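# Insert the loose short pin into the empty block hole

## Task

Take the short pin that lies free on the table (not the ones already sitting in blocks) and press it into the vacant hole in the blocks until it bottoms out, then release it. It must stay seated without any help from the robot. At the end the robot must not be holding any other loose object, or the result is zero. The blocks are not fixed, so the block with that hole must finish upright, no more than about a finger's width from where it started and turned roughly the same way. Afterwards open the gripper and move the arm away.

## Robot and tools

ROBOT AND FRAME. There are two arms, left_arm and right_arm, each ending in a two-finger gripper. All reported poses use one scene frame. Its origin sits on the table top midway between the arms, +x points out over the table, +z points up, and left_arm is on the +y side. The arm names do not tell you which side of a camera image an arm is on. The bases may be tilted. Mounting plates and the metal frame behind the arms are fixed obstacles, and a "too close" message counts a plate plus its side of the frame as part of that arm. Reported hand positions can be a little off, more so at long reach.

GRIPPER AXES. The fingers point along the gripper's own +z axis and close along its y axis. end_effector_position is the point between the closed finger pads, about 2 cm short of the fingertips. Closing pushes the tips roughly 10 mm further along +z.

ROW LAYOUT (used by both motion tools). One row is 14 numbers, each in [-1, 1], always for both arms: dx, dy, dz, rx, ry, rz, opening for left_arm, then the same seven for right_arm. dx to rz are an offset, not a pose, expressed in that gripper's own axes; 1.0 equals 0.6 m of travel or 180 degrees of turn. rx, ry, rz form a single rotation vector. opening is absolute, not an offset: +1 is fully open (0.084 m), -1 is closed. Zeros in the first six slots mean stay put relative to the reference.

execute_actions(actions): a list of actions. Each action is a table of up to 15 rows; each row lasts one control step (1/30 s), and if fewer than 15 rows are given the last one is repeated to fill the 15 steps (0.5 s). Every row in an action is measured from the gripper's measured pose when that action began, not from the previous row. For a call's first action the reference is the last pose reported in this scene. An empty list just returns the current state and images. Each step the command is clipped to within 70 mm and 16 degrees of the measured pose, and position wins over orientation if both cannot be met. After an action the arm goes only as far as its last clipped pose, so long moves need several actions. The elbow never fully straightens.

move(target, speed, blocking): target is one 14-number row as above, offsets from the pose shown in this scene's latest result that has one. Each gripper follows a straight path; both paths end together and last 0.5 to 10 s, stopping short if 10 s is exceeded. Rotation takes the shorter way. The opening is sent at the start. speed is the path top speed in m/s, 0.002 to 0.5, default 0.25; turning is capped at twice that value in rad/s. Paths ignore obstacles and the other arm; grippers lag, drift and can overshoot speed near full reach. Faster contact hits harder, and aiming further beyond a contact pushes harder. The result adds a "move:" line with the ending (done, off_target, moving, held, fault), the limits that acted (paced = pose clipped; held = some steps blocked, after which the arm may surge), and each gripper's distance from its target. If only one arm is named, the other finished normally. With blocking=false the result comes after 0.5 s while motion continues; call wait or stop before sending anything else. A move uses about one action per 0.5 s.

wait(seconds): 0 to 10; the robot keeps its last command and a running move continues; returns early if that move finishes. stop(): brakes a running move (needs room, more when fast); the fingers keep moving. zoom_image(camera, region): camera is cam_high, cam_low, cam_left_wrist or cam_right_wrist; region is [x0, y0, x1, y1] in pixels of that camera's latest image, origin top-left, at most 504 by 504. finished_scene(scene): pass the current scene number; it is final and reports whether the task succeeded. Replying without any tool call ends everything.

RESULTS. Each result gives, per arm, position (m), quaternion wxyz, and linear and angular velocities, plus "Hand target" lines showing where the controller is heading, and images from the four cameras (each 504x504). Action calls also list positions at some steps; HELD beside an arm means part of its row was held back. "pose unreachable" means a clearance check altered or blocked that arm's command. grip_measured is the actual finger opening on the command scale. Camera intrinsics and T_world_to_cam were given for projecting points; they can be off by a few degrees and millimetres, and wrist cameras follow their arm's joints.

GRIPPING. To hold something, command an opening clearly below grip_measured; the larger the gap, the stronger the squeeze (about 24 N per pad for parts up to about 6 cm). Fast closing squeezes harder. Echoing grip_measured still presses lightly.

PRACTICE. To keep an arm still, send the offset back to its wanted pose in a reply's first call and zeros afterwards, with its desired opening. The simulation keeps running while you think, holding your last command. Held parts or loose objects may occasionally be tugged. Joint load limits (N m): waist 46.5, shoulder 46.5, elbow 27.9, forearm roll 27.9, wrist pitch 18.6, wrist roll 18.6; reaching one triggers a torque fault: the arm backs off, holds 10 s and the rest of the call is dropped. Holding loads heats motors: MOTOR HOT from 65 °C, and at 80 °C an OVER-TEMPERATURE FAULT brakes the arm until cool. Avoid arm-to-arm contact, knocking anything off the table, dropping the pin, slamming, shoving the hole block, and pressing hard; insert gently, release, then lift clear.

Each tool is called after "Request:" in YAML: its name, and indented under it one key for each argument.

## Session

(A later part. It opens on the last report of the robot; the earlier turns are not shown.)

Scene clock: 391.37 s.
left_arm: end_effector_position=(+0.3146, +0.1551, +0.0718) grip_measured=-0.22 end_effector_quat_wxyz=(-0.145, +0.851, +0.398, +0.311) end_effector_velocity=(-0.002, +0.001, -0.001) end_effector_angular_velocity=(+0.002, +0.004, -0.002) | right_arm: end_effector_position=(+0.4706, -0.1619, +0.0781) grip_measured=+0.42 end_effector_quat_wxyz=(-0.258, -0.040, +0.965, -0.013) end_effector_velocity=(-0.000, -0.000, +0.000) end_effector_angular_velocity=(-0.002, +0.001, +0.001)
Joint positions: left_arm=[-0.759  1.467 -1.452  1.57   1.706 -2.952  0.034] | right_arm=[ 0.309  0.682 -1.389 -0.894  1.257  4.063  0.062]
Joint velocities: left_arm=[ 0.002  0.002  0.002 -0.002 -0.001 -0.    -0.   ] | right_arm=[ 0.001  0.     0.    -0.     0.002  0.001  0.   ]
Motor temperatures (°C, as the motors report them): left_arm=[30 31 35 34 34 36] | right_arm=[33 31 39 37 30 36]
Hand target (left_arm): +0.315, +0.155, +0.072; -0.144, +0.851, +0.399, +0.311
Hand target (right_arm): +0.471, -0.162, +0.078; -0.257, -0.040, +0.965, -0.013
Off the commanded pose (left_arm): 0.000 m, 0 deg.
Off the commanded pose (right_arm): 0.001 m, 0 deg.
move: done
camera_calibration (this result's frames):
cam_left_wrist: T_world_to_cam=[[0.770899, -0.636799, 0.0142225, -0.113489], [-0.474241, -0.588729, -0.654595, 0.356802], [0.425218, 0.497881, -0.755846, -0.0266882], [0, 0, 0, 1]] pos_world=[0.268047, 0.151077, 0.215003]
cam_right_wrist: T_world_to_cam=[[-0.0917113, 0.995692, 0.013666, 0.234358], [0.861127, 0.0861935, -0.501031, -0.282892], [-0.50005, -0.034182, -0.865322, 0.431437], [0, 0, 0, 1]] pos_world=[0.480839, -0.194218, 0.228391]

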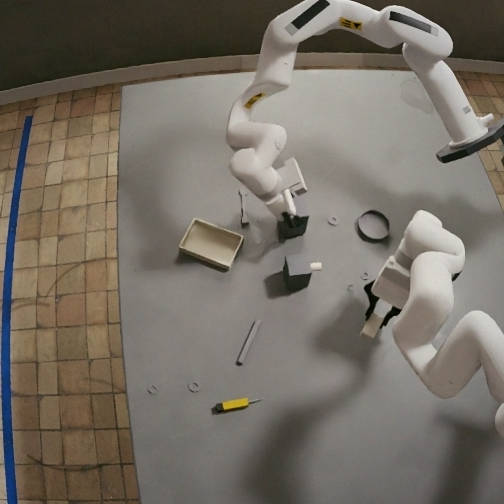

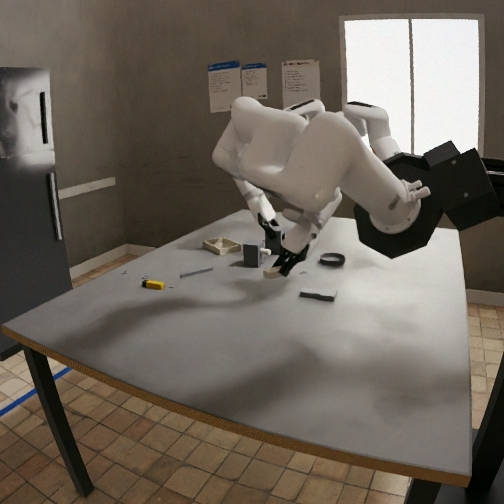

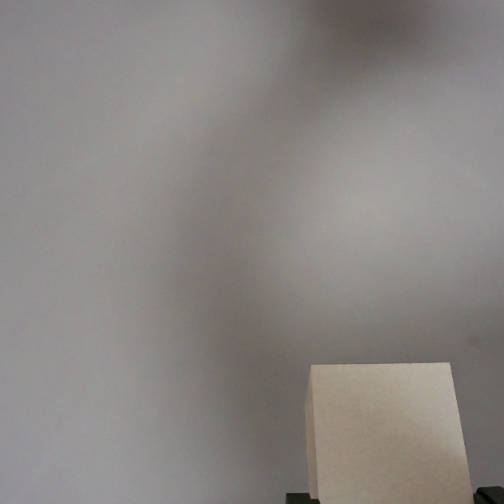

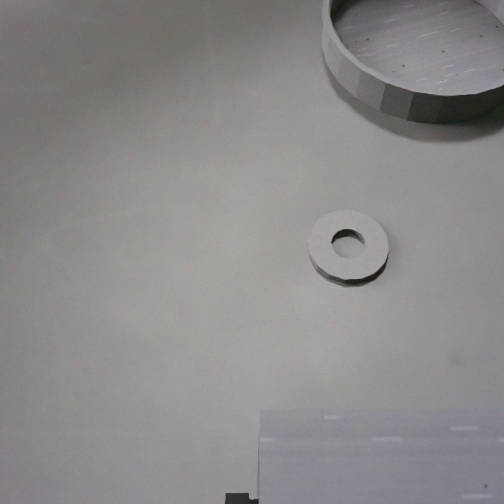

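Request:
move:
  target: [-0.1876, 0.1434, -0.1671, -0.3054, -0.0005, 0.3624, -1, 0.1254, 0.1457, 0.0679, -0.111, 0.0007, 0.1925, -1]
  speed: 0.3

Scene clock: 421.93 s.
left_arm: end_effector_position=(+0.2842, -0.0158, +0.0761) grip_measured=-0.22 end_effector_quat_wxyz=(+0.104, +0.896, -0.283, +0.327) end_effector_velocity=(-0.002, -0.000, -0.000) end_effector_angular_velocity=(+0.001, +0.001, -0.005) | right_arm: end_effector_position=(+0.3788, -0.0817, +0.0801) grip_measured=+0.42 end_effector_quat_wxyz=(-0.246, +0.293, +0.921, +0.077) end_effector_velocity=(+0.005, -0.000, +0.001) end_effector_angular_velocity=(+0.001, -0.008, -0.009)
Joint positions: left_arm=[-0.672  1.422 -1.278  2.37   1.165 -1.959  0.034] | right_arm=[ 0.237  0.583 -0.98  -1.015  0.709  4.901  0.062]
Joint velocities: left_arm=[-0.     0.001  0.     0.    -0.003  0.003  0.   ] | right_arm=[ 0.    -0.003 -0.005 -0.003 -0.004  0.003  0.   ]
Motor temperatures (°C, as the motors report them): left_arm=[30 31 36 34 34 36] | right_arm=[34 32 39 37 30 36]
Hand target (left_arm): +0.284, -0.016, +0.076; +0.104, +0.895, -0.283, +0.328
Hand target (right_arm): +0.378, -0.082, +0.080; -0.246, +0.292, +0.921, +0.077
Off the commanded pose (left_arm): 0.000 m, 0 deg.
Off the commanded pose (right_arm): 0.001 m, 0 deg.
move: done
camera_calibration (this result's frames):
cam_left_wrist: T_world_to_cam=[[-0.570573, -0.821117, 0.0146008, 0.179341], [-0.625201, 0.422771, -0.65604, 0.303676], [0.532513, -0.383447, -0.754585, 0.0299951], [0, 0, 0, 1]] pos_world=[0.276213, 0.0303766, 0.219239]
cam_right_wrist: T_world_to_cam=[[0.570154, 0.821391, 0.0155492, -0.119004], [0.715756, -0.48736, -0.500173, -0.20157], [-0.40326, 0.296305, -0.865786, 0.380338], [0, 0, 0, 1]] pos_world=[0.3655, -0.113185, 0.230322]

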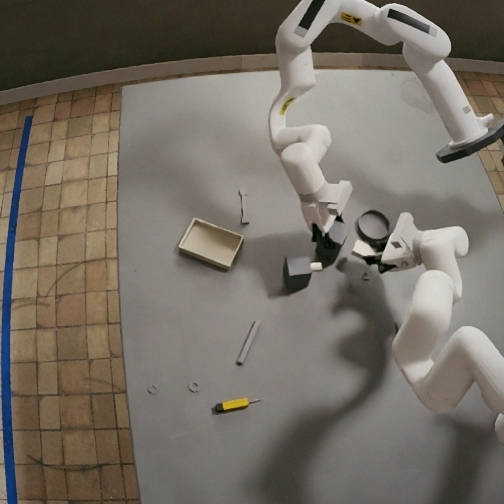

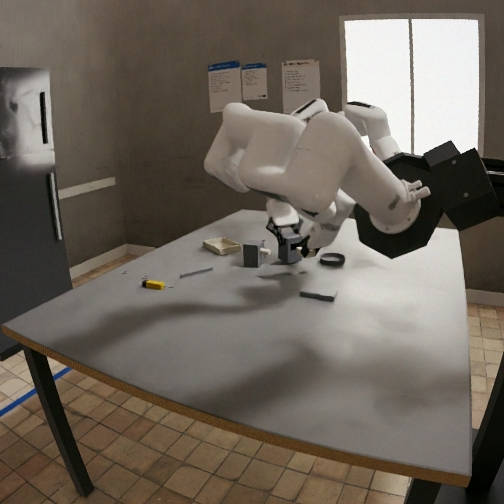

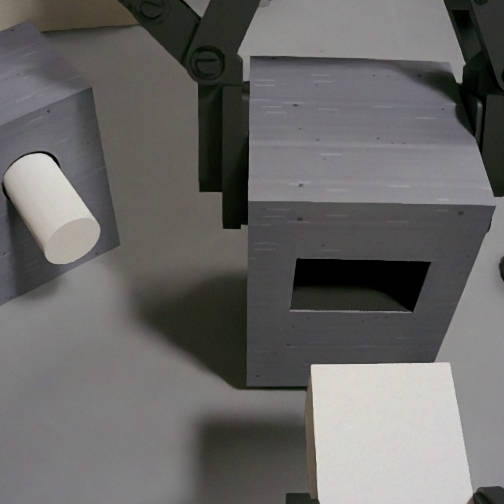

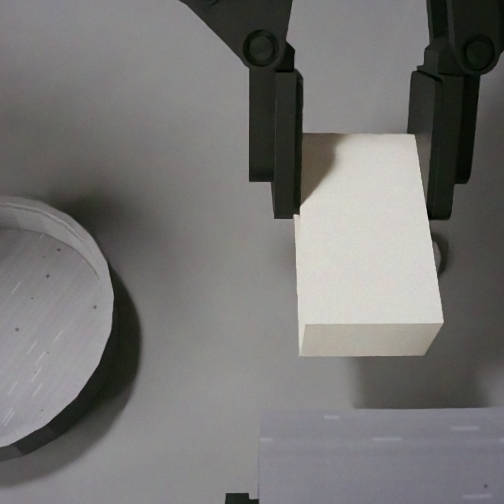

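Request:
move:
  target: [0, 0, 0, 0, 0, 0, -1, -0.00614, 0, 0.0107, 0, 0, 0, -1]
  speed: 0.015

Scene clock: 433.00 s.
left_arm: end_effector_position=(+0.2842, -0.0158, +0.0761) grip_measured=-0.22 end_effector_quat_wxyz=(+0.104, +0.896, -0.283, +0.327) end_effector_velocity=(-0.001, -0.000, -0.000) end_effector_angular_velocity=(-0.000, -0.000, -0.002) | right_arm: end_effector_position=(+0.3788, -0.0817, +0.0730) grip_measured=+0.42 end_effector_quat_wxyz=(-0.246, +0.293, +0.921, +0.077) end_effector_velocity=(-0.000, +0.000, -0.000) end_effector_angular_velocity=(+0.001, +0.000, +0.000)
Joint positions: left_arm=[-0.672  1.422 -1.278  2.37   1.165 -1.959  0.034] | right_arm=[ 0.223  0.598 -0.992 -1.028  0.702  4.901  0.062]
Joint velocities: left_arm=[-0.     0.     0.001  0.001  0.    -0.    -0.   ] | right_arm=[-0.001  0.     0.001 -0.001 -0.001 -0.    -0.   ]
Motor temperatures (°C, as the motors report them): left_arm=[30 31 35 34 34 36] | right_arm=[33 31 39 37 30 36]
Hand target (left_arm): +0.284, -0.016, +0.076; +0.104, +0.896, -0.283, +0.327
Hand target (right_arm): +0.379, -0.082, +0.073; -0.246, +0.293, +0.921, +0.077
Off the commanded pose (left_arm): 0.000 m, 0 deg.
Off the commanded pose (right_arm): 0.000 m, 0 deg.
move: done
camera_calibration (this result's frames):
cam_left_wrist: T_world_to_cam=[[-0.570575, -0.821116, 0.014601, 0.179341], [-0.625201, 0.422773, -0.656039, 0.303674], [0.532511, -0.383448, -0.754586, 0.0299961], [0, 0, 0, 1]] pos_world=[0.276212, 0.0303764, 0.219238]
cam_right_wrist: T_world_to_cam=[[0.570055, 0.821456, 0.0157385, -0.118897], [0.715922, -0.487238, -0.500055, -0.2052], [-0.403105, 0.296326, -0.865851, 0.374168], [0, 0, 0, 1]] pos_world=[0.365514, -0.113189, 0.223234]

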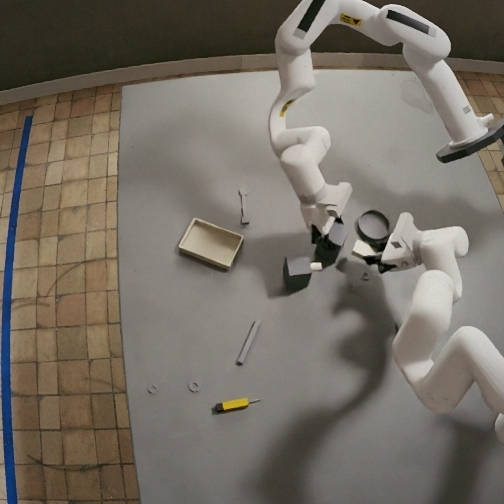

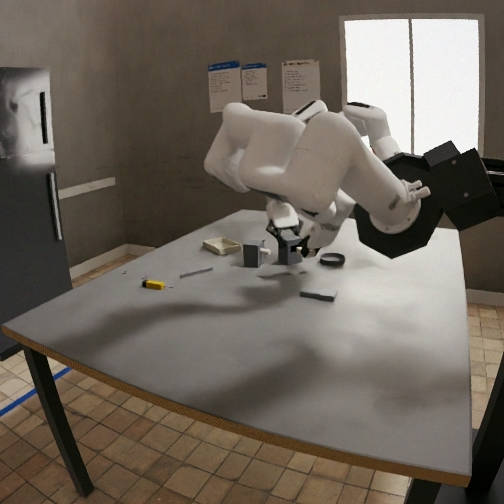

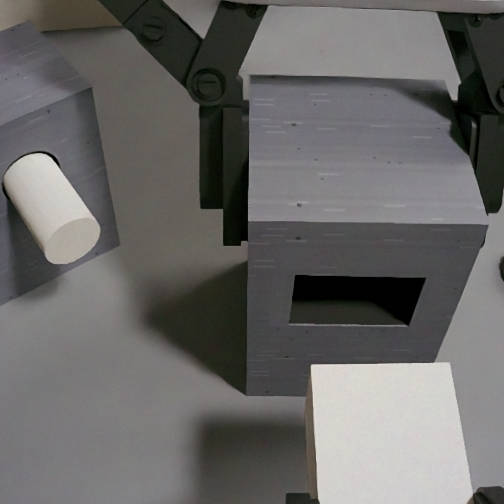

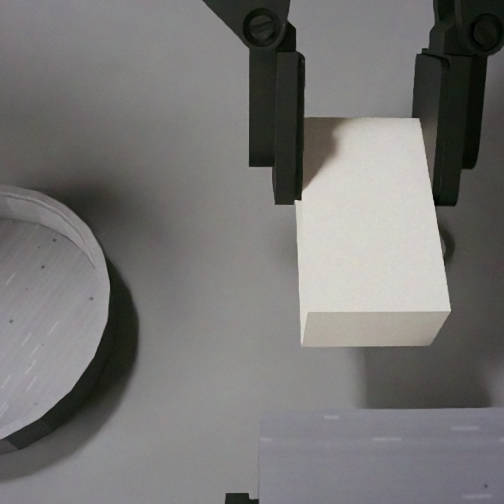

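Request:
zoom_image:
  camera: "cam_left_wrist"
  region: [236, 210, 356, 340]

Request:
zoom_image:
  camera: "cam_left_wrist"
  region: [384, 210, 504, 340]

Request:
zoom_image:
  camera: "cam_left_wrist"
  region: [230, 340, 350, 430]

Request:
zoom_image:
  camera: "cam_left_wrist"
  region: [384, 340, 504, 504]

Region (236, 210, 356, 340) of cam_left_wrist's 504x504 image, scaled by 3.877, with more detail than that image has; it fills the left 465 columns of this view, and the rest is white.

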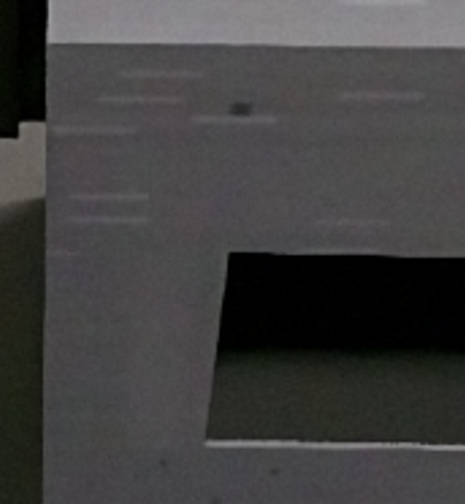

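Region (384, 210, 504, 340) of cam_left_wrist's 504x504 image, scaled by 3.877, with more detail than that image has; it fills the left 465 columns of this view, and the rest is white.

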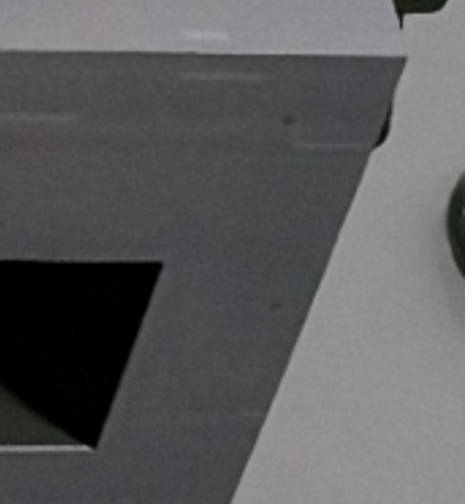

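Region (230, 340, 350, 430) of cam_left_wrist's 504x504 image, scaled by 4.200, with more detail than that image has; it fills the top 378 rows of this view, and the rest is white.

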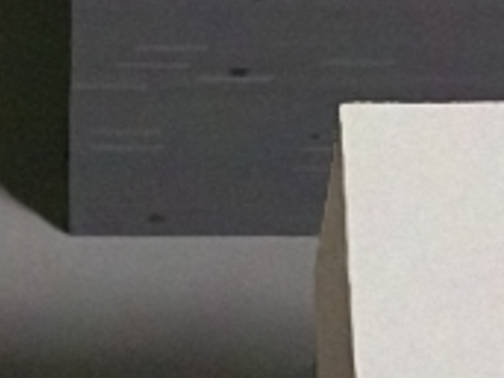

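Region (384, 340, 504, 504) of cam_left_wrist's 504x504 image, scaled by 3.073, with more detail than that image has; it fills the left 369 columns of this view, and the rest is white.

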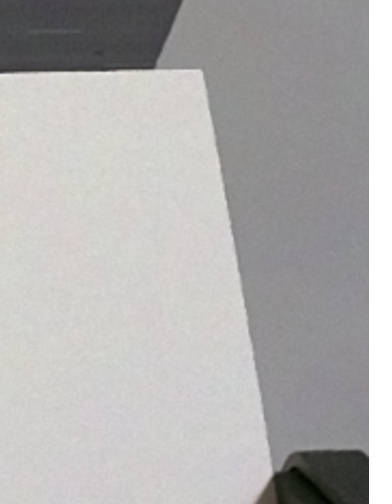

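Request:
zoom_image:
  camera: "cam_left_wrist"
  region: [280, 262, 440, 338]

Request:
zoom_image:
  camera: "cam_left_wrist"
  region: [240, 60, 504, 240]

Request:
zoom_image:
  camera: "cam_right_wrist"
  region: [250, 290, 504, 430]

Request:
zoom_image:
  camera: "cam_right_wrist"
  region: [270, 100, 470, 360]

Region (280, 262, 440, 338) of cam_left_wrist's 504x504 image, scaled by 3.150, with more detail than that image has; it fills the top 239 rows of this view, and the rest is white.

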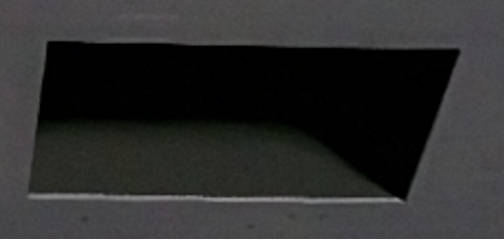

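Region (240, 60, 504, 240) of cam_left_wrist's 504x504 image, scaled by 1.909, with more detail than that image has; it fills the top 344 rows of this view, and the rest is white.

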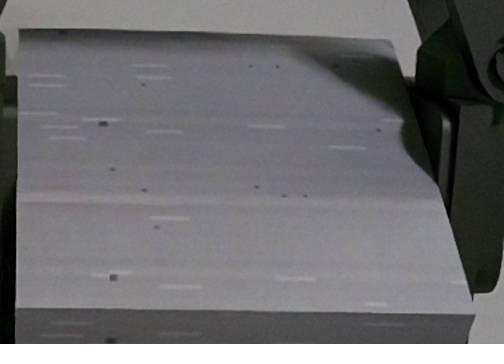

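Region (250, 290, 504, 430) of cam_right_wrist's 504x504 image, scaled by 1.984, with more detail than that image has; it fills the top 278 rows of this view, and the rest is white.

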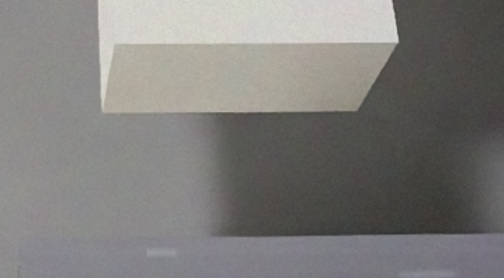

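Region (270, 100, 470, 360) of cam_right_wrist's 504x504 image, scaled by 1.938, with more detail than that image has; it fills the left 388 columns of this view, and the rest is white.

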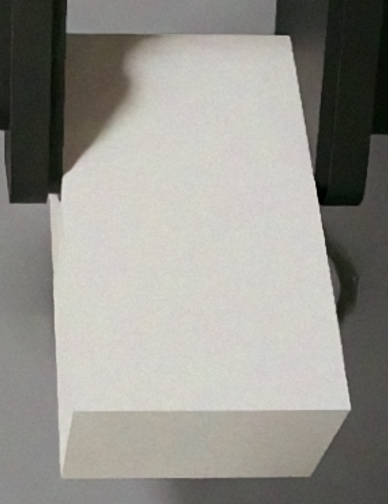

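Request:
move:
  target: [0.02758, -0.00317, 0.03063, 0.00553, 0, 0.00465, -1, -0.00066, 0, 0.00115, 0, 0, 0, -1]
  speed: 0.05

Scene clock: 553.80 s.
left_arm: end_effector_position=(+0.3050, -0.0284, +0.0727) grip_measured=-0.22 end_effector_quat_wxyz=(+0.094, +0.894, -0.287, +0.330) end_effector_velocity=(-0.003, -0.000, -0.000) end_effector_angular_velocity=(+0.001, +0.000, -0.005) | right_arm: end_effector_position=(+0.3788, -0.0812, +0.0724) grip_measured=+0.42 end_effector_quat_wxyz=(-0.246, +0.292, +0.921, +0.077) end_effector_velocity=(+0.001, -0.000, -0.000) end_effector_angular_velocity=(-0.001, -0.001, +0.002)
Joint positions: left_arm=[-0.663  1.451 -1.367  2.353  1.14  -1.895  0.034] | right_arm=[ 0.222  0.6   -0.994 -1.029  0.7    4.901  0.062]
Joint velocities: left_arm=[-0.001  0.002  0.002  0.001  0.     0.001 -0.   ] | right_arm=[ 0.001 -0.    -0.001 -0.     0.002 -0.002  0.   ]
Motor temperatures (°C, as the motors report them): left_arm=[30 31 35 34 35 36] | right_arm=[33 31 39 37 32 36]
Hand target (left_arm): +0.305, -0.028, +0.073; +0.094, +0.894, -0.286, +0.331
Hand target (right_arm): +0.379, -0.082, +0.072; -0.246, +0.293, +0.921, +0.077
Off the commanded pose (left_arm): 0.000 m, 0 deg.
Off the commanded pose (right_arm): 0.001 m, 0 deg.
move: done
camera_calibration (this result's frames):
cam_left_wrist: T_world_to_cam=[[-0.570934, -0.820958, -0.00789926, 0.182667], [-0.61676, 0.435236, -0.655879, 0.317508], [0.541887, -0.369592, -0.754825, 0.00910478], [0, 0, 0, 1]] pos_world=[0.295183, 0.0151365, 0.216562]
cam_right_wrist: T_world_to_cam=[[0.570069, 0.821421, 0.0169871, -0.119418], [0.716131, -0.48665, -0.500327, -0.205236], [-0.402713, 0.297386, -0.86567, 0.373457], [0, 0, 0, 1]] pos_world=[0.365449, -0.112846, 0.222633]

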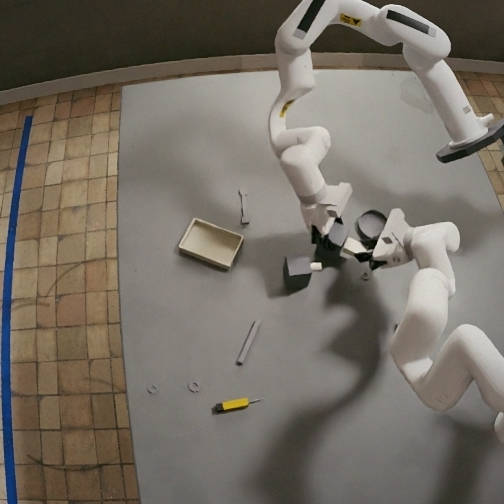

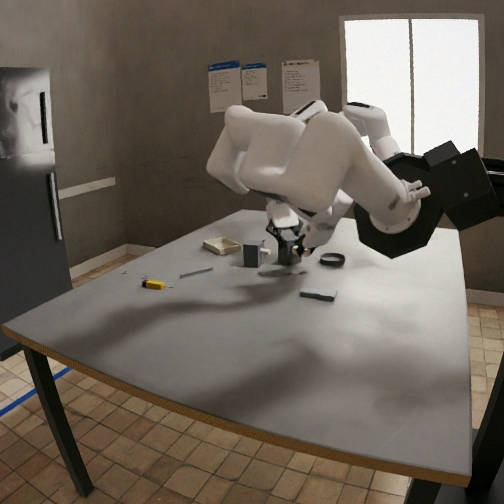

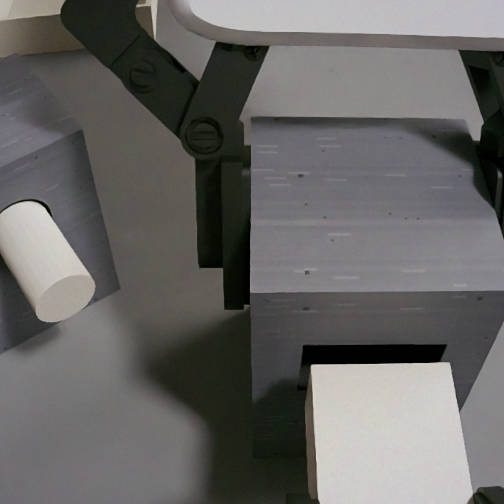

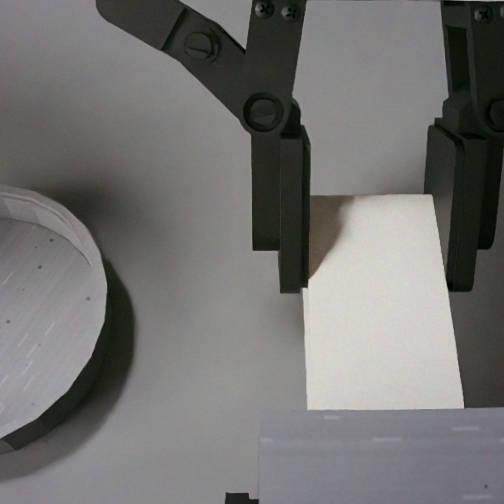

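Request:
zoom_image:
  camera: "cam_left_wrist"
  region: [285, 330, 345, 410]

Request:
zoom_image:
  camera: "cam_left_wrist"
  region: [415, 330, 475, 410]

Request:
zoom_image:
  camera: "cam_left_wrist"
  region: [244, 280, 504, 400]

Region (285, 330, 345, 410) of cam_left_wrist's 504x504 image, scaled by 6.300, with more detail than that image has; it fills the left 378 columns of this view, and the rest is white.

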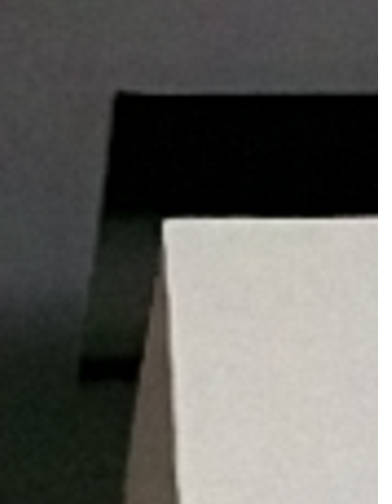

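Region (415, 330, 475, 410) of cam_left_wrist's 504x504 image, scaled by 6.300, with more detail than that image has; it fills the left 378 columns of this view, and the rest is white.

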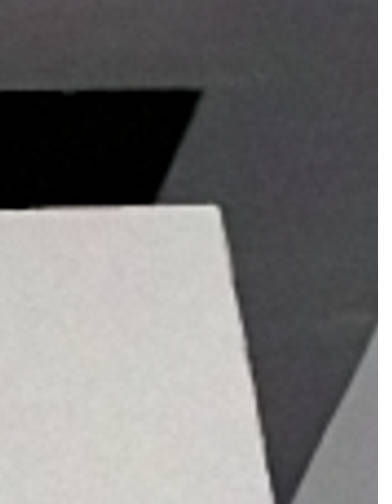

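Region (244, 280, 504, 400) of cam_left_wrist's 504x504 image, scaled by 1.938, with more detail than that image has; it fills the top 233 rows of this view, and the rest is white.

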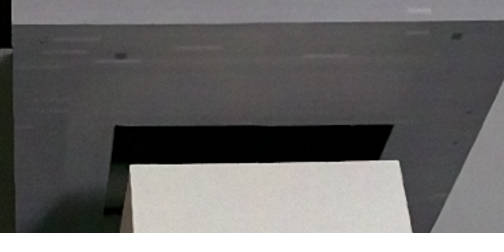

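Request:
zoom_image:
  camera: "cam_right_wrist"
  region: [250, 370, 340, 430]

Request:
zoom_image:
  camera: "cam_right_wrist"
  region: [414, 370, 504, 430]

Request:
zoom_image:
  camera: "cam_right_wrist"
  region: [290, 180, 470, 310]

Request:
zoom_image:
  camera: "cam_right_wrist"
  region: [220, 400, 300, 504]

Region (250, 370, 340, 430) of cam_right_wrist's 504x504 image, scaled by 5.600, with more detail than that image has.

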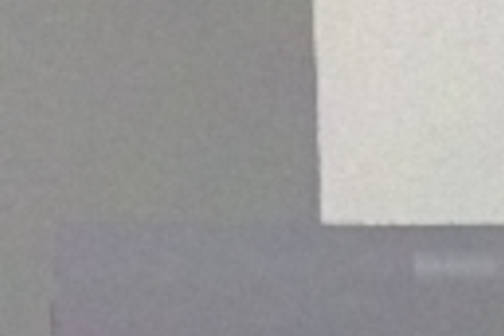

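Region (414, 370, 504, 430) of cam_right_wrist's 504x504 image, scaled by 5.600, with more detail than that image has.

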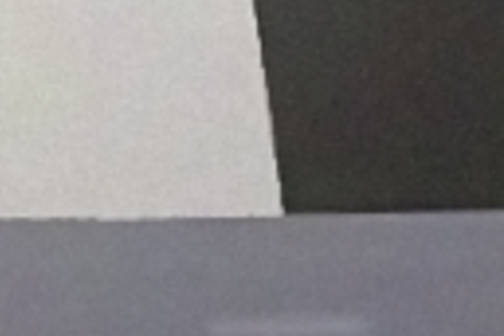

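Region (290, 180, 470, 310) of cam_right_wrist's 504x504 image, scaled by 2.800, with more detail than that image has.

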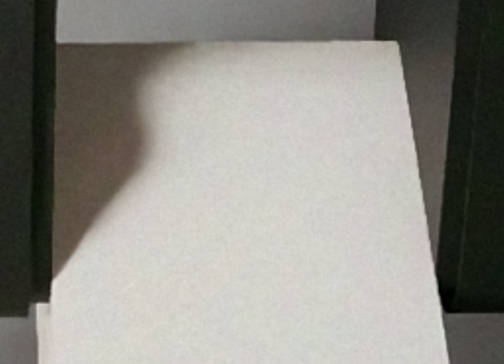

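Region (220, 400, 300, 504) of cam_right_wrist's 504x504 image, scaled by 4.846, with more detail than that image has; it fills the left 388 columns of this view, and the rest is white.

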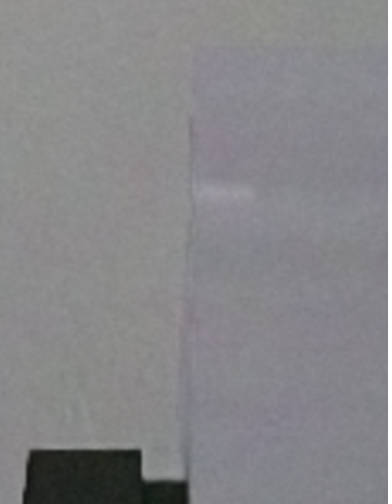

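Request:
move:
  target: [0.00425, -0.00225, 0.004, -0.00229, 0.00008, 0.00272, -1, -0.00017, 0, 0.0003, 0, 0, 0, -1]
  speed: 0.02

Scene clock: 643.00 s.
left_arm: end_effector_position=(+0.3087, -0.0293, +0.0726) grip_measured=-0.22 end_effector_quat_wxyz=(+0.096, +0.893, -0.292, +0.330) end_effector_velocity=(-0.001, -0.000, -0.000) end_effector_angular_velocity=(+0.001, +0.001, -0.003) | right_arm: end_effector_position=(+0.3788, -0.0815, +0.0722) grip_measured=+0.42 end_effector_quat_wxyz=(-0.246, +0.292, +0.921, +0.077) end_effector_velocity=(-0.000, +0.001, +0.000) end_effector_angular_velocity=(+0.001, -0.000, -0.000)
Joint positions: left_arm=[-0.656  1.447 -1.373  2.359  1.126 -1.879  0.034] | right_arm=[ 0.222  0.6   -0.994 -1.029  0.701  4.901  0.062]
Joint velocities: left_arm=[-0.001  0.001  0.001 -0.    -0.001  0.001  0.   ] | right_arm=[ 0.     0.001 -0.     0.    -0.001  0.    -0.   ]
Motor temperatures (°C, as the motors report them): left_arm=[31 31 35 34 35 36] | right_arm=[33 31 39 37 30 36]
Hand target (left_arm): +0.309, -0.029, +0.073; +0.096, +0.893, -0.292, +0.330
Hand target (right_arm): +0.379, -0.081, +0.072; -0.246, +0.292, +0.921, +0.077
Off the commanded pose (left_arm): 0.000 m, 0 deg.
Off the commanded pose (right_arm): 0.000 m, 0 deg.
move: done
camera_calibration (this result's frames):
cam_left_wrist: T_world_to_cam=[[-0.579981, -0.814592, -0.00790024, 0.186988], [-0.611887, 0.442018, -0.655907, 0.318764], [0.537789, -0.37558, -0.7548, 0.0077521], [0, 0, 0, 1]] pos_world=[0.299328, 0.0143313, 0.216408]
cam_right_wrist: T_world_to_cam=[[0.570076, 0.82143, 0.0163219, -0.119125], [0.716039, -0.486996, -0.500123, -0.205507], [-0.402867, 0.296795, -0.865801, 0.373397], [0, 0, 0, 1]] pos_world=[0.365491, -0.11305, 0.222453]

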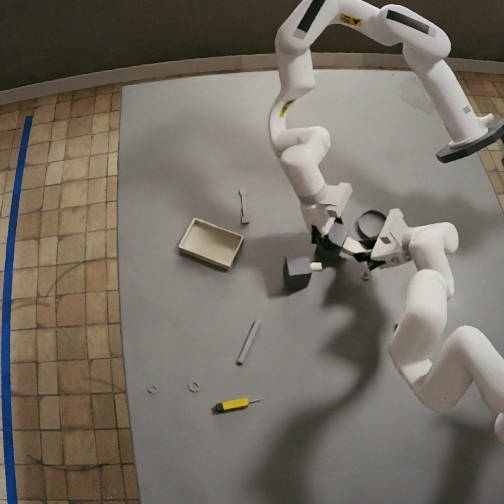

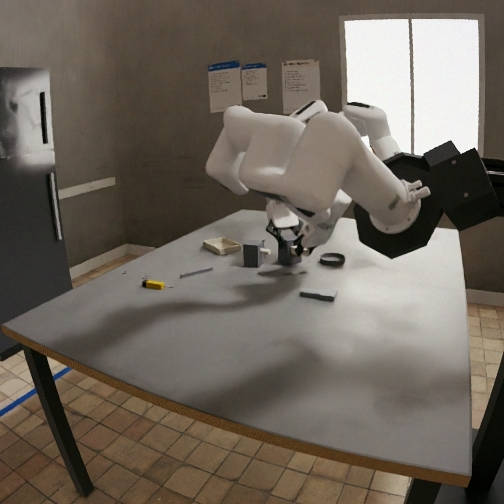

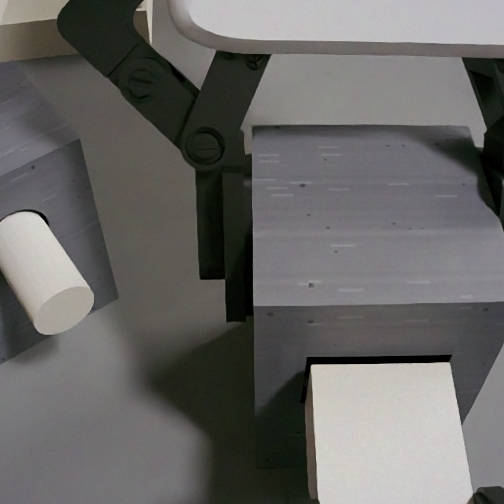

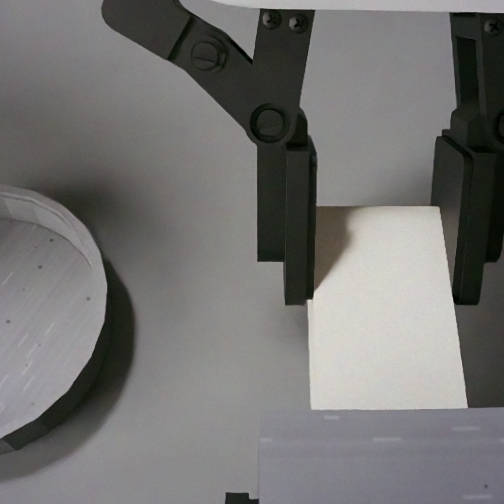

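Request:
zoom_image:
  camera: "cam_left_wrist"
  region: [290, 345, 340, 420]

Request:
zoom_image:
  camera: "cam_left_wrist"
  region: [420, 345, 470, 420]

Region (290, 345, 340, 420) of cam_left_wrist's 504x504 image, scaled by 6.720, with more detail than that image has.

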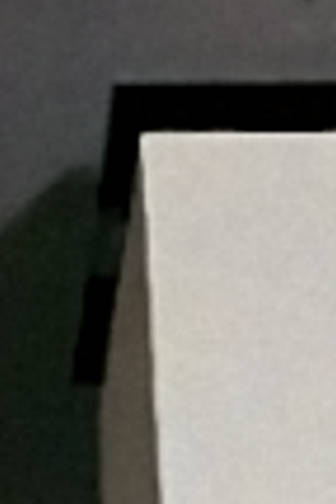

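Region (420, 345, 470, 420) of cam_left_wrist's 504x504 image, scaled by 6.720, with more detail than that image has.

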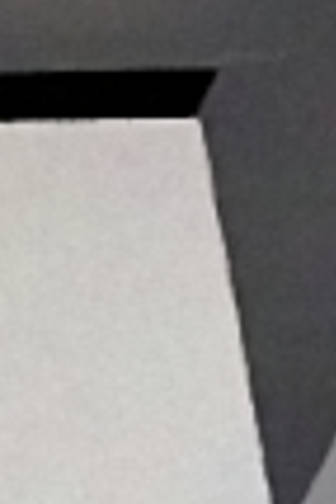

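Request:
execute_actions:
  actions:
    - [[-0.0001,0,0.0002,0,0,0,-1,0,0,0,0,0,0,-1],[-0.0003,0,0.0004,0,0,0,-1,0,0,0,0,0,0,-1],[-0.0005,0,0.0006,0,0,0,-1,0,0,0,0,0,0,-1],[-0.0006,0,0.0007,0,0,0,-1,0,0,0,0,0,0,-1],[-0.0003,0,0.001,0,0,0,-1,0,0,0,0,0,0,-1],[0.0001,0,0.0013,0,0,0,-1,0,0,0,0,0,0,-1],[0.0006,0,0.0017,0,0,0,-1,0,0,0,0,0,0,-1],[0.0012,0,0.0022,0,0,0,-1,0,0,0,0,0,0,-1],[0.0018,0,0.0027,0,0,0,-1,0,0,0,0,0,0,-1],[0.0024,0,0.0032,0,0,0,-1,0,0,0,0,0,0,-1],[0.003,0,0.0037,0,0,0,-1,0,0,0,0,0,0,-1],[0.0036,0,0.0042,0,0,0,-1,0,0,0,0,0,0,-1],[0.0043,0,0.0048,0,0,0,-1,0,0,0,0,0,0,-1],[0.005,0,0.0054,0,0,0,-1,0,0,0,0,0,0,-1],[0.0058,0,0.0061,0,0,0,-1,0,0,0,0,0,0,-1]]

Request:
wait:
  seconds: 0.4

Scene clock: 666.30 s.
left_arm: end_effector_position=(+0.3117, -0.0314, +0.0721) grip_measured=-0.22 end_effector_quat_wxyz=(+0.096, +0.893, -0.291, +0.330) end_effector_velocity=(+0.012, -0.009, -0.001) end_effector_angular_velocity=(+0.001, +0.001, -0.001) | right_arm: end_effector_position=(+0.3788, -0.0813, +0.0722) grip_measured=+0.42 end_effector_quat_wxyz=(-0.246, +0.292, +0.921, +0.077) end_effector_velocity=(+0.000, +0.000, +0.000) end_effector_angular_velocity=(+0.000, -0.001, +0.001)
Joint positions: left_arm=[-0.654  1.451 -1.387  2.358  1.119 -1.871  0.034] | right_arm=[ 0.222  0.601 -0.994 -1.029  0.701  4.901  0.062]
Joint velocities: left_arm=[ 0.004  0.016 -0.056 -0.011 -0.029  0.032  0.   ] | right_arm=[ 0.     0.    -0.    -0.     0.    -0.001  0.   ]
Motor temperatures (°C, as the motors report them): left_arm=[31 31 35 34 35 36] | right_arm=[33 31 39 37 30 36]
Hand target (left_arm): +0.313, -0.032, +0.072; +0.096, +0.893, -0.292, +0.330
Hand target (right_arm): +0.379, -0.081, +0.072; -0.246, +0.292, +0.921, +0.077
Off the commanded pose (left_arm): 0.001 m, 0 deg.
Off the commanded pose (right_arm): 0.000 m, 0 deg.
Step readings (end_effector_position):
0: left_arm (+0.3086, -0.0293, +0.0725) | right_arm (+0.3788, -0.0812, +0.0722)
1: left_arm (+0.3086, -0.0293, +0.0725) | right_arm (+0.3788, -0.0812, +0.0722)
2: left_arm (+0.3086, -0.0293, +0.0725) | right_arm (+0.3788, -0.0812, +0.0722)
4: left_arm (+0.3087, -0.0293, +0.0723) | right_arm (+0.3788, -0.0813, +0.0722)
8: left_arm (+0.3089, -0.0296, +0.0719) | right_arm (+0.3788, -0.0813, +0.0722)
15: end_effector_position above
camera_calibration (this result's frames):
cam_left_wrist: T_world_to_cam=[[-0.579884, -0.814661, -0.00788381, 0.186978], [-0.611892, 0.441899, -0.655982, 0.321218], [0.537887, -0.37557, -0.754735, 0.0049311], [0, 0, 0, 1]] pos_world=[0.302324, 0.0122296, 0.215909]
cam_right_wrist: T_world_to_cam=[[0.570075, 0.821423, 0.0166772, -0.119288], [0.716073, -0.486805, -0.50026, -0.205403], [-0.402807, 0.297128, -0.865714, 0.373315], [0, 0, 0, 1]] pos_world=[0.36546, -0.112927, 0.222418]

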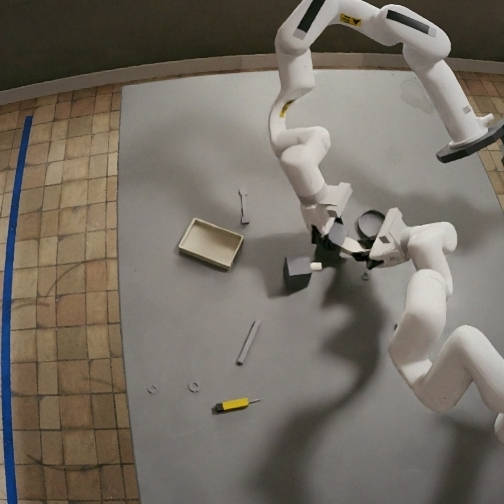

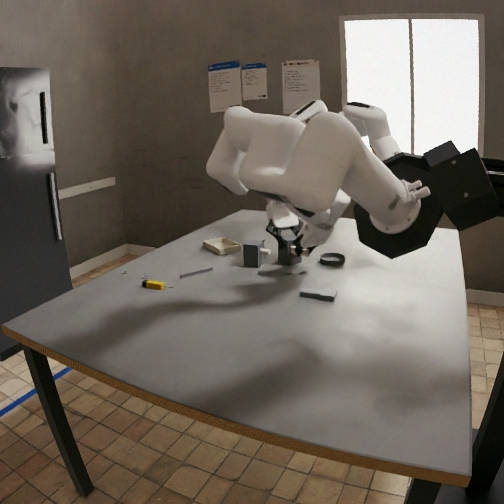

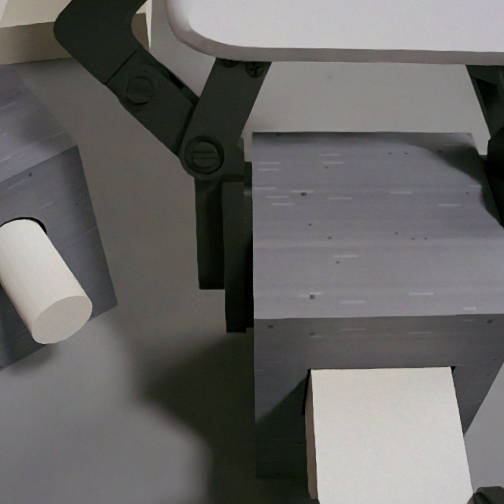

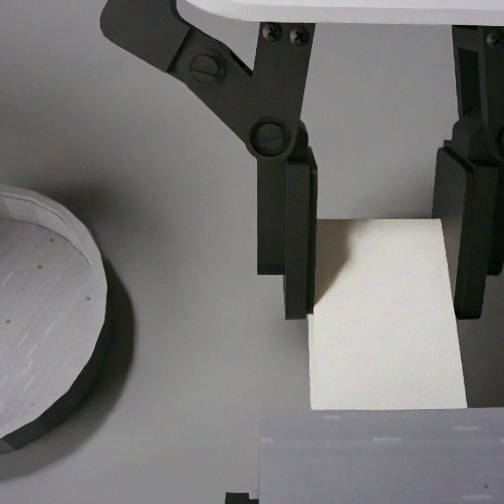

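Scene clock: 666.70 s.
left_arm: end_effector_position=(+0.3127, -0.0322, +0.0720) grip_measured=-0.22 end_effector_quat_wxyz=(+0.096, +0.893, -0.292, +0.330) end_effector_velocity=(+0.000, -0.000, +0.000) end_effector_angular_velocity=(-0.000, -0.001, +0.000) | right_arm: end_effector_position=(+0.3788, -0.0813, +0.0722) grip_measured=+0.42 end_effector_quat_wxyz=(-0.246, +0.292, +0.921, +0.077) end_effector_velocity=(-0.000, -0.000, +0.000) end_effector_angular_velocity=(-0.000, +0.000, -0.001)
Joint positions: left_arm=[-0.654  1.452 -1.391  2.357  1.117 -1.868  0.034] | right_arm=[ 0.222  0.601 -0.994 -1.029  0.701  4.901  0.062]
Joint velocities: left_arm=[-0. -0. -0.  0.  0. -0.  0.] | right_arm=[ 0.    -0.001  0.001  0.001 -0.     0.    -0.   ]
Motor temperatures (°C, as the motors report them): left_arm=[31 31 35 34 35 36] | right_arm=[33 31 39 37 30 36]
Hand target (left_arm): +0.313, -0.032, +0.072; +0.096, +0.893, -0.292, +0.330
Hand target (right_arm): +0.379, -0.081, +0.072; -0.246, +0.292, +0.921, +0.077
Off the commanded pose (left_arm): 0.000 m, 0 deg.
Off the commanded pose (right_arm): 0.000 m, 0 deg.
wait: 0.40 s; at rest by 0.17 s
camera_calibration (this result's frames):
cam_left_wrist: T_world_to_cam=[[-0.580051, -0.814542, -0.00784558, 0.186947], [-0.611892, 0.442058, -0.655876, 0.32214], [0.537707, -0.375641, -0.754828, 0.00411723], [0, 0, 0, 1]] pos_world=[0.30334, 0.0114187, 0.215858]
cam_right_wrist: T_world_to_cam=[[0.570061, 0.821435, 0.0165793, -0.119236], [0.716065, -0.48684, -0.500238, -0.205418], [-0.402841, 0.297038, -0.865729, 0.373334], [0, 0, 0, 1]] pos_world=[0.365459, -0.112955, 0.222426]

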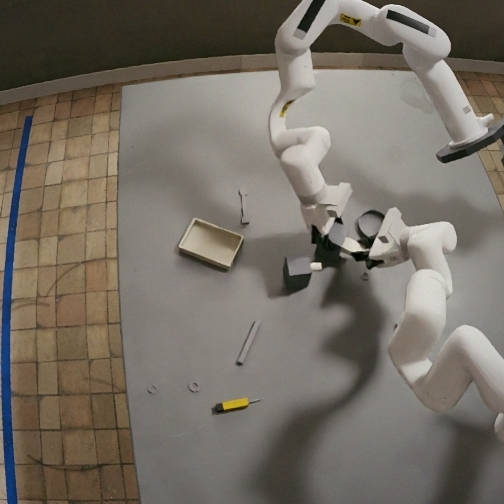

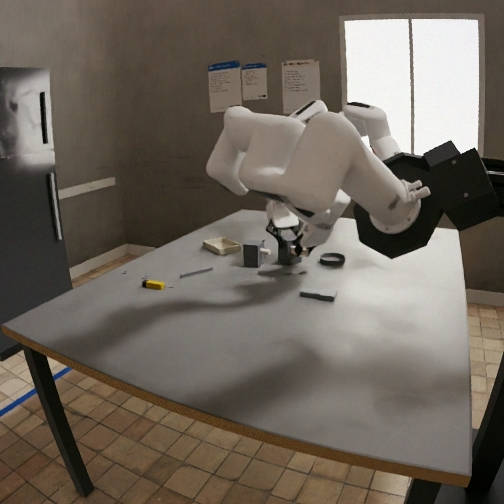

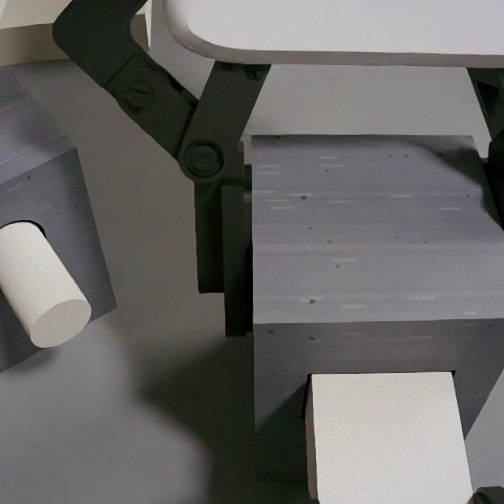

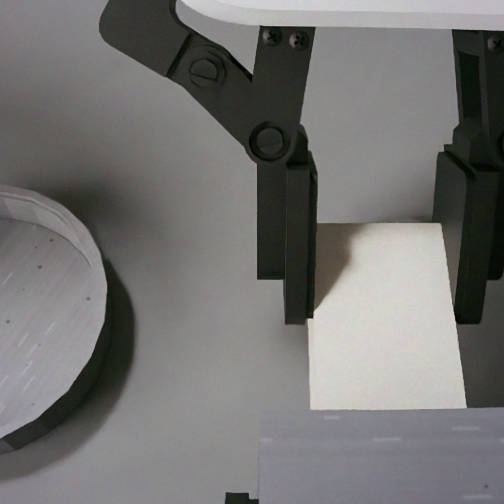

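Request:
move:
  target: [0.0229, 0, 0.0193, 0, 0, 0, -1, 0, 0, 0, 0, 0, 0, -1]
  speed: 0.03

Scene clock: 675.80 s.
left_arm: end_effector_position=(+0.3263, -0.0426, +0.0717) grip_measured=-0.22 end_effector_quat_wxyz=(+0.096, +0.893, -0.292, +0.329) end_effector_velocity=(+0.001, -0.000, +0.000) end_effector_angular_velocity=(+0.000, +0.000, +0.000) | right_arm: end_effector_position=(+0.3788, -0.0814, +0.0722) grip_measured=+0.42 end_effector_quat_wxyz=(-0.246, +0.292, +0.921, +0.077) end_effector_velocity=(+0.000, -0.000, +0.000) end_effector_angular_velocity=(-0.001, -0.000, -0.001)
Joint positions: left_arm=[-0.65   1.472 -1.456  2.343  1.084 -1.831  0.034] | right_arm=[ 0.222  0.6   -0.994 -1.029  0.701  4.901  0.062]
Joint velocities: left_arm=[-0.    -0.    -0.001 -0.001 -0.001  0.001  0.   ] | right_arm=[ 0.    -0.001 -0.     0.     0.     0.001  0.   ]
Motor temperatures (°C, as the motors report them): left_arm=[31 31 35 34 35 36] | right_arm=[33 31 39 37 30 36]
Hand target (left_arm): +0.327, -0.043, +0.072; +0.096, +0.893, -0.292, +0.330
Hand target (right_arm): +0.379, -0.081, +0.072; -0.246, +0.292, +0.921, +0.077
Off the commanded pose (left_arm): 0.001 m, 0 deg.
Off the commanded pose (right_arm): 0.000 m, 0 deg.
move: done
camera_calibration (this result's frames):
cam_left_wrist: T_world_to_cam=[[-0.580826, -0.813993, -0.00753104, 0.186634], [-0.61229, 0.44296, -0.654895, 0.334954], [0.536416, -0.375769, -0.755683, -0.00689326], [0, 0, 0, 1]] pos_world=[0.317189, 0.000957648, 0.215556]
cam_right_wrist: T_world_to_cam=[[0.570106, 0.821407, 0.0164286, -0.119189], [0.716026, -0.486961, -0.500175, -0.205469], [-0.402847, 0.296916, -0.865768, 0.373372], [0, 0, 0, 1]] pos_world=[0.365484, -0.113013, 0.222441]

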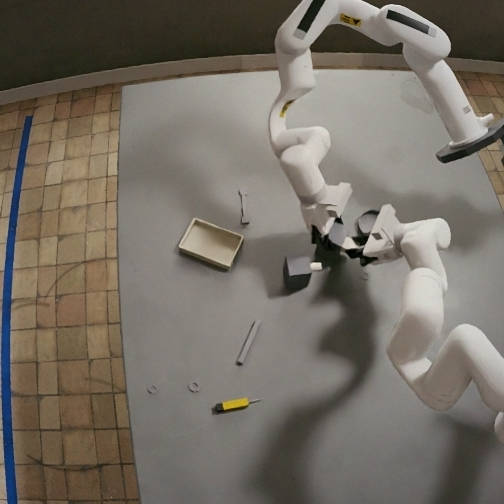

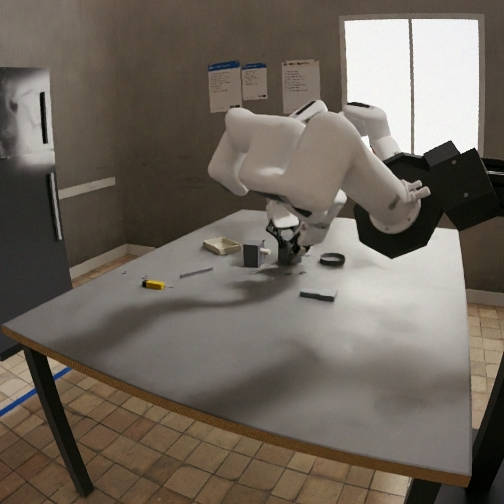

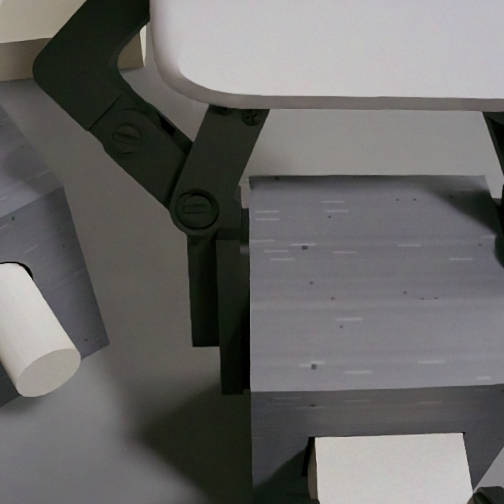

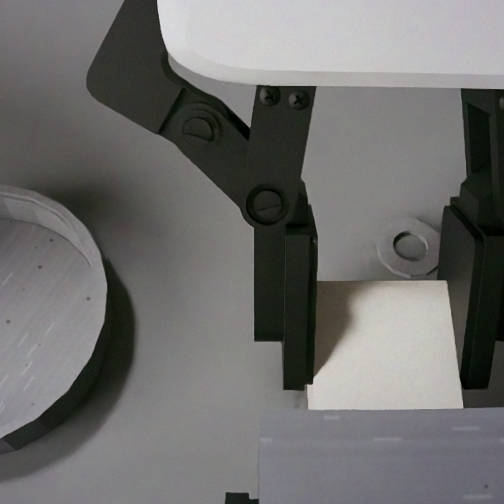

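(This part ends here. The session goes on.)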